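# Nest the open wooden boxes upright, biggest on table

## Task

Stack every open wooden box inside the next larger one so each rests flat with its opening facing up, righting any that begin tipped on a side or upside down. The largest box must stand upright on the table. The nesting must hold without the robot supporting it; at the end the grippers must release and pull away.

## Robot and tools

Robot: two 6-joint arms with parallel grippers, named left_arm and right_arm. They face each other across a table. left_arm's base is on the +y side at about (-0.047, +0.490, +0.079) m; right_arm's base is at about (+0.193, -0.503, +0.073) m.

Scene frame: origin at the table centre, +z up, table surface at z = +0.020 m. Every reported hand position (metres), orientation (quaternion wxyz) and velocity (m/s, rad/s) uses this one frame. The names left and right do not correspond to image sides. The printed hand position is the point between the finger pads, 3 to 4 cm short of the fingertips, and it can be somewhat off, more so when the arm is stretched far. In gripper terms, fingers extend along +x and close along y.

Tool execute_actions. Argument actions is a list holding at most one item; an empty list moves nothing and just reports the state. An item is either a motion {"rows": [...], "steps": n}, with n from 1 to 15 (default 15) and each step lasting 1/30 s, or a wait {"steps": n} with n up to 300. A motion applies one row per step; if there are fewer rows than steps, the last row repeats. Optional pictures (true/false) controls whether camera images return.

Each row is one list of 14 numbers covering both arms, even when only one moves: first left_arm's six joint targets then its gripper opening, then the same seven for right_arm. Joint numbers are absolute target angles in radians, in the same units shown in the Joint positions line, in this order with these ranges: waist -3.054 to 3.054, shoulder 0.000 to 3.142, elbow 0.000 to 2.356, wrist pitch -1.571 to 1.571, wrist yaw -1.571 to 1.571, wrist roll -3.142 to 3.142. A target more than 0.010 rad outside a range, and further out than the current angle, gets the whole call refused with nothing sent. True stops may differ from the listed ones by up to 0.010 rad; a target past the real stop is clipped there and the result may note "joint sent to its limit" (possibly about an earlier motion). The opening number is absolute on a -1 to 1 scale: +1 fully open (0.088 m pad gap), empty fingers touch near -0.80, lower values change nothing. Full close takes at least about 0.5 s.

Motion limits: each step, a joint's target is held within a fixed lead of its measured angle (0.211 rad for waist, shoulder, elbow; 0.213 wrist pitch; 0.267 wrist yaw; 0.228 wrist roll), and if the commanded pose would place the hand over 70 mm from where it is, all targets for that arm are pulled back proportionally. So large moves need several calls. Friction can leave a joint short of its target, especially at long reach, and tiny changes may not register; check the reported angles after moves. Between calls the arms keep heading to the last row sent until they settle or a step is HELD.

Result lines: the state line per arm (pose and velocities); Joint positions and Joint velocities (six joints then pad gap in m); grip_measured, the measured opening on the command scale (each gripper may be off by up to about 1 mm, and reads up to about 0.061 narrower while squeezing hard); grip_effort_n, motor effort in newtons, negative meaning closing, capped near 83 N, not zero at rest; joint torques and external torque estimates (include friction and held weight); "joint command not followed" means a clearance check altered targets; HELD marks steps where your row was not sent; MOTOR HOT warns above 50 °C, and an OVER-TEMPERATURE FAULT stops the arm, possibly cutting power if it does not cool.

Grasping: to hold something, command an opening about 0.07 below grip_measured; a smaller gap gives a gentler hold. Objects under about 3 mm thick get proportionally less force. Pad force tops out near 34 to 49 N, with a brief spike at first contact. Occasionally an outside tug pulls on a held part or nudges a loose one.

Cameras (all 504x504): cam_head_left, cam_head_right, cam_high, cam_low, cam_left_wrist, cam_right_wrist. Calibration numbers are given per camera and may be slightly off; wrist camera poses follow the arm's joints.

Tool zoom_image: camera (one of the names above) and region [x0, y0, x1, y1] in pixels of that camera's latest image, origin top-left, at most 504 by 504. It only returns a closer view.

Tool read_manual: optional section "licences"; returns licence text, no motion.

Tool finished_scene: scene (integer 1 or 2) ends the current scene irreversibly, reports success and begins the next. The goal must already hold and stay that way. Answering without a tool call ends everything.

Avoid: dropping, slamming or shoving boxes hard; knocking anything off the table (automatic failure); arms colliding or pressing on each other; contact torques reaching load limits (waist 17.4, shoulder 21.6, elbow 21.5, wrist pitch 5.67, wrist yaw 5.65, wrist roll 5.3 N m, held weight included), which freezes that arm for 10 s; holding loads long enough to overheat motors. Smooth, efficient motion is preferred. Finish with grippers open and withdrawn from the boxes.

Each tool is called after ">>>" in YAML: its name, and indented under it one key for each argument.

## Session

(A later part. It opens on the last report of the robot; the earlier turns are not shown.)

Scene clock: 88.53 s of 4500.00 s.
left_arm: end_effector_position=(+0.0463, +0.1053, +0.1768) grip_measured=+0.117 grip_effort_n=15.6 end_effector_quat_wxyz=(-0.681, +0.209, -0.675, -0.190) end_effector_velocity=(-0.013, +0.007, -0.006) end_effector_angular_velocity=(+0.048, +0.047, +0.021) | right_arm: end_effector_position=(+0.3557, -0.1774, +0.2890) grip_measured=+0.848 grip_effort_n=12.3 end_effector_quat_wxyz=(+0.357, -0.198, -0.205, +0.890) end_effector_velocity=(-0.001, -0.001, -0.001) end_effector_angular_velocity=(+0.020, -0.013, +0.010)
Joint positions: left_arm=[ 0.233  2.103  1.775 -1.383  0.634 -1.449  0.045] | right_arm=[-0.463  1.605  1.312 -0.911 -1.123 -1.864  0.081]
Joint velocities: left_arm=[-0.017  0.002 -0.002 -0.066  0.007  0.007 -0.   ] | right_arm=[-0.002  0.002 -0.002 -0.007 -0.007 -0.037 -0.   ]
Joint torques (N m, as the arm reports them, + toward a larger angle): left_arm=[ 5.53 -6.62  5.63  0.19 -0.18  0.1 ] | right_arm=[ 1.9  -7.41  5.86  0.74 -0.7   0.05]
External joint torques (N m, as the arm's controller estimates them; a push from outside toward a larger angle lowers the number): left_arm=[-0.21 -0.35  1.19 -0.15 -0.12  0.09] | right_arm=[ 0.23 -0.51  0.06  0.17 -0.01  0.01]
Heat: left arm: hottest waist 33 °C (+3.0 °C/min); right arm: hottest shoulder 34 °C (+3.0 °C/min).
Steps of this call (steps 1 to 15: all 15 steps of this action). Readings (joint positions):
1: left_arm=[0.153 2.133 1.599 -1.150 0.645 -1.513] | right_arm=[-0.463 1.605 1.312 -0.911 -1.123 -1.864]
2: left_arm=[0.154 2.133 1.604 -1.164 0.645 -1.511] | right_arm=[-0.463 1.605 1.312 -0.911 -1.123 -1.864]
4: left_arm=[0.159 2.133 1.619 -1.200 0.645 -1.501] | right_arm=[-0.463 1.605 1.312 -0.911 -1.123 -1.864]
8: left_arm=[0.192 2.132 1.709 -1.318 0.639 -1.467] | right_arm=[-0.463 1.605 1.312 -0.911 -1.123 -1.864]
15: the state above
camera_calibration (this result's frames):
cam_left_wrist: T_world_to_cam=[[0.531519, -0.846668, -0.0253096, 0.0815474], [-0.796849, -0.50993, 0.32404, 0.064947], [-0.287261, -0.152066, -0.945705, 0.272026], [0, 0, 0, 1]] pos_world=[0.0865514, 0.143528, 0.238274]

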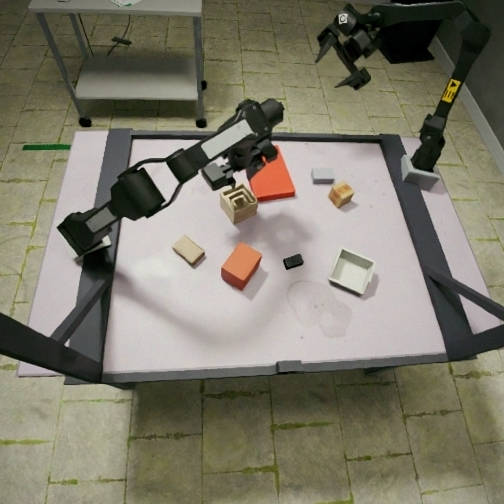

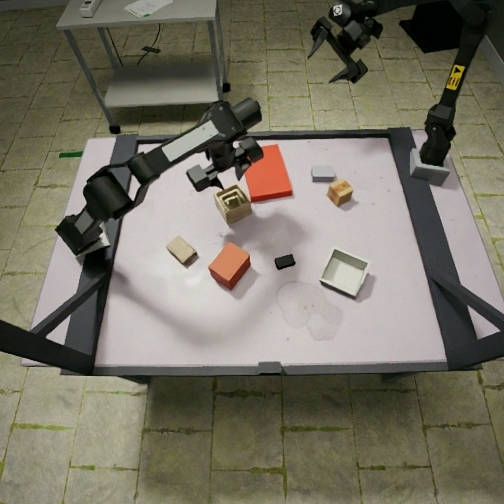

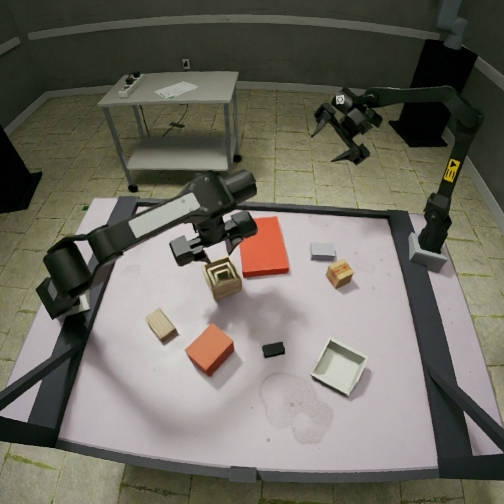

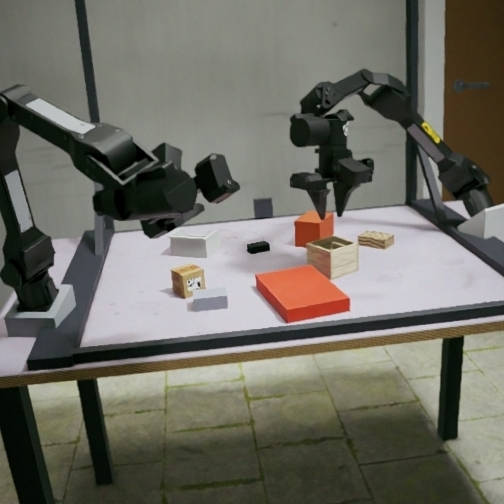

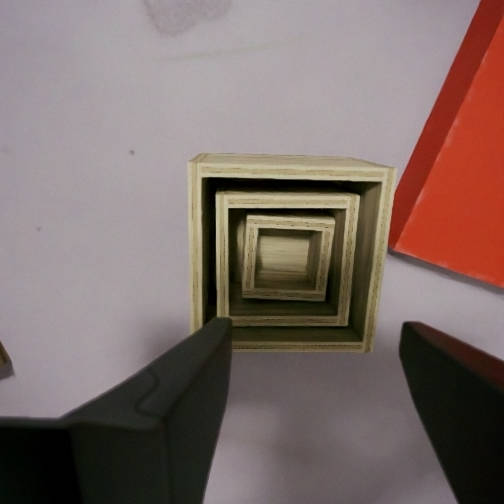

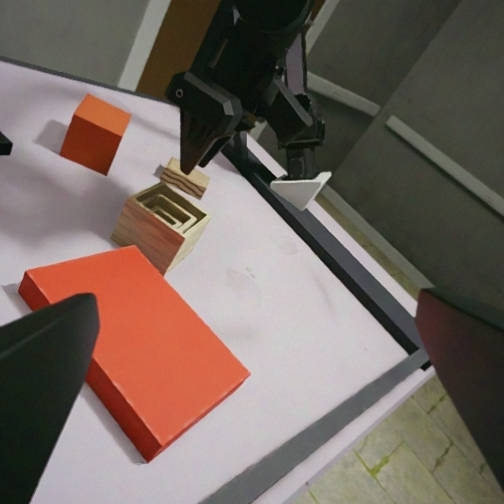

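Nested. Retreat.

>>> execute_actions:
  actions:
    - {"rows":[[0.4,1.7,1.5,-1.3,0.6,-1.43,0.7,-0.463,1.605,1.312,-0.911,-1.123,-1.864,0.85]],"steps":15}
  pictures: false

>>> execute_actions:
  actions:
    - {"rows":[[0.7,1.3,1.1,-1.1,0.6,-1.4,0.7,-0.463,1.605,1.312,-0.911,-1.123,-1.864,0.85]],"steps":15}

Scene clock: 89.63 s of 4500.00 s.
left_arm: end_effector_position=(+0.0178, +0.1587, +0.2572) grip_measured=+0.695 grip_effort_n=16.0 end_effector_quat_wxyz=(-0.723, +0.289, -0.619, -0.099) end_effector_velocity=(+0.011, +0.028, -0.042) end_effector_angular_velocity=(+0.112, +0.104, +0.096) | right_arm: end_effector_position=(+0.3557, -0.1774, +0.2890) grip_measured=+0.848 grip_effort_n=12.3 end_effector_quat_wxyz=(+0.357, -0.198, -0.205, +0.890) end_effector_velocity=(+0.001, -0.000, +0.001) end_effector_angular_velocity=(+0.005, +0.006, -0.004)
Joint positions: left_arm=[ 0.399  1.695  1.51  -1.301  0.601 -1.432  0.073] | right_arm=[-0.463  1.605  1.312 -0.911 -1.123 -1.864  0.081]
Joint velocities: left_arm=[-0.007  0.042 -0.12  -0.022 -0.022  0.007  0.001] | right_arm=[-0.002 -0.002 -0.002  0.007 -0.007  0.007 -0.   ]
Joint torques (N m, as the arm reports them, + toward a larger angle): left_arm=[ 4.3  -3.2   5.41  0.9  -0.11  0.09] | right_arm=[ 1.77 -7.47  5.71  0.75 -0.72  0.02]
External joint torques (N m, as the arm's controller estimates them; a push from outside toward a larger angle lowers the number): left_arm=[ 0.1   1.15  0.13  0.06 -0.04  0.06] | right_arm=[ 0.1  -0.5  -0.13  0.18 -0.03 -0.01]
Heat: left arm: hottest waist 33 °C (+3.0 °C/min); right arm: hottest shoulder 34 °C (+3.0 °C/min).
Steps of this call (steps 1 to 15: the robot went on to your last target; steps 16 to 18: nothing new was sent; steps 19 to 33: all 15 steps of this action). Readings (joint positions):
19: left_arm=[0.237 2.080 1.750 -1.361 0.634 -1.445] | right_arm=[-0.463 1.605 1.312 -0.911 -1.123 -1.864]
20: left_arm=[0.259 2.039 1.688 -1.332 0.627 -1.438] | right_arm=[-0.463 1.605 1.312 -0.911 -1.123 -1.864]
22: left_arm=[0.336 1.940 1.582 -1.332 0.608 -1.437] | right_arm=[-0.463 1.605 1.312 -0.911 -1.123 -1.864]
26: left_arm=[0.416 1.758 1.522 -1.307 0.597 -1.434] | right_arm=[-0.463 1.605 1.312 -0.911 -1.123 -1.864]
33: the state above

Scene clock: 90.13 s of 4500.00 s.
left_arm: end_effector_position=(+0.0253, +0.2492, +0.2854) grip_measured=+0.697 grip_effort_n=16.0 end_effector_quat_wxyz=(-0.744, +0.414, -0.524, -0.037) end_effector_velocity=(+0.001, +0.010, -0.016) end_effector_angular_velocity=(+0.016, +0.045, +0.038) | right_arm: end_effector_position=(+0.3557, -0.1774, +0.2890) grip_measured=+0.848 grip_effort_n=12.8 end_effector_quat_wxyz=(+0.357, -0.198, -0.205, +0.890) end_effector_velocity=(+0.001, -0.000, +0.001) end_effector_angular_velocity=(+0.024, -0.015, +0.002)
Joint positions: left_arm=[ 0.698  1.307  1.109 -1.103  0.598 -1.403  0.073] | right_arm=[-0.463  1.605  1.312 -0.911 -1.123 -1.864  0.081]
Joint velocities: left_arm=[ 0.002 -0.002 -0.051 -0.007 -0.007 -0.007  0.   ] | right_arm=[-0.002 -0.002 -0.002  0.007 -0.007 -0.022 -0.   ]
Joint torques (N m, as the arm reports them, + toward a larger angle): left_arm=[ 2.57 -1.54  5.25  1.55  0.    0.1 ] | right_arm=[ 2.06 -7.38  5.93  0.72 -0.77  0.07]
External joint torques (N m, as the arm's controller estimates them; a push from outside toward a larger angle lowers the number): left_arm=[ 0.14 -0.4  -0.18  0.29  0.07  0.06] | right_arm=[ 0.36 -0.45  0.13  0.16 -0.07  0.03]
Heat: left arm: hottest waist 33 °C (+3.0 °C/min); right arm: hottest shoulder 34 °C (+3.0 °C/min).
Steps of this call (steps 1 to 15: all 15 steps of this action). Readings (joint positions):
1: left_arm=[0.408 1.675 1.482 -1.265 0.610 -1.429] | right_arm=[-0.463 1.605 1.312 -0.911 -1.123 -1.864]
2: left_arm=[0.446 1.632 1.419 -1.194 0.612 -1.416] | right_arm=[-0.463 1.605 1.312 -0.911 -1.123 -1.864]
4: left_arm=[0.568 1.525 1.300 -1.151 0.602 -1.410] | right_arm=[-0.463 1.605 1.312 -0.911 -1.123 -1.864]
8: left_arm=[0.698 1.339 1.146 -1.119 0.593 -1.405] | right_arm=[-0.463 1.605 1.312 -0.911 -1.123 -1.864]
15: the state above
camera_calibration (this result's frames):
cam_left_wrist: T_world_to_cam=[[0.501622, -0.682127, 0.532051, 0.0180218], [-0.851209, -0.498911, 0.162887, 0.131111], [0.154337, -0.534594, -0.830897, 0.441993], [0, 0, 0, 1]] pos_world=[0.0343474, 0.313993, 0.336305]

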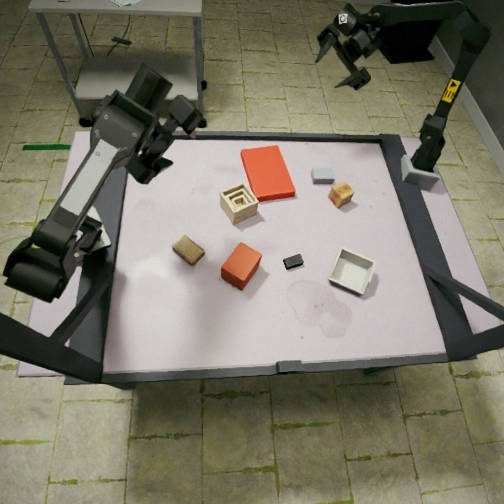

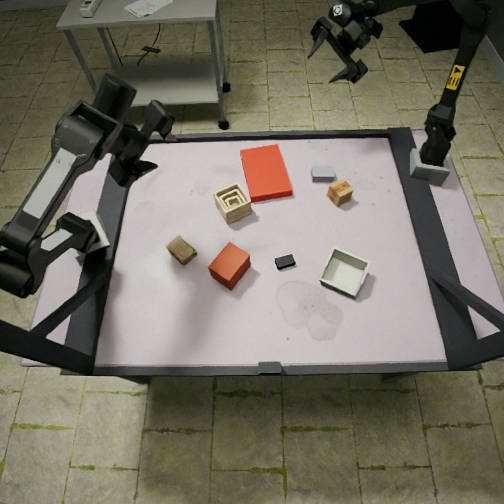

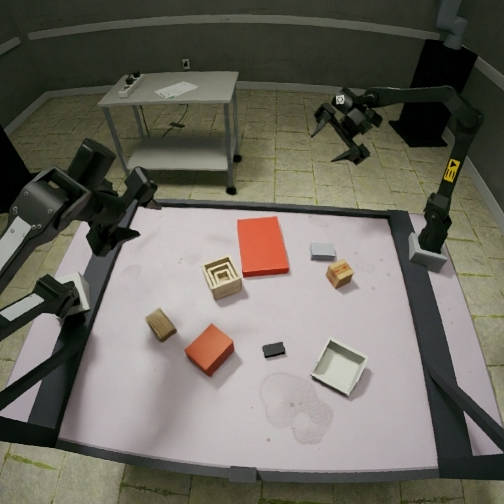

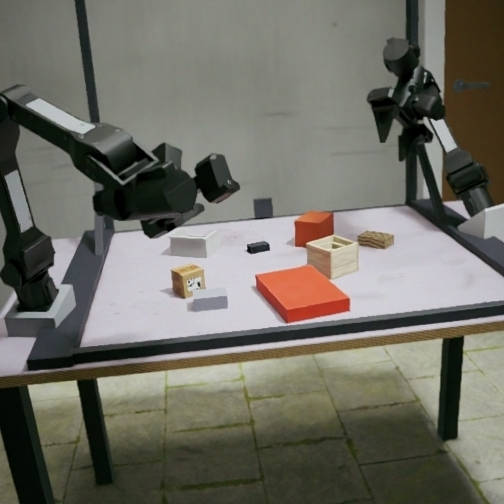

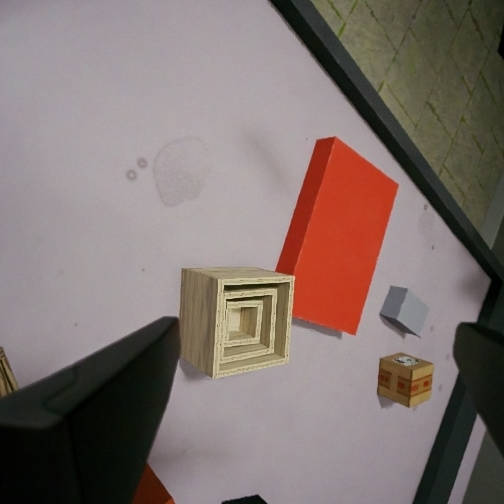

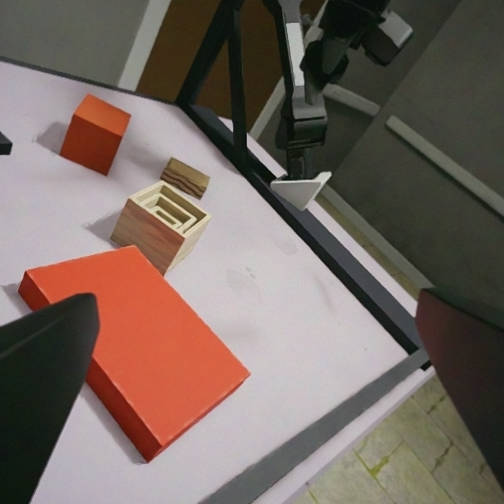

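>>> finished_scene:
  scene: 1

The scene is finished: the task was done.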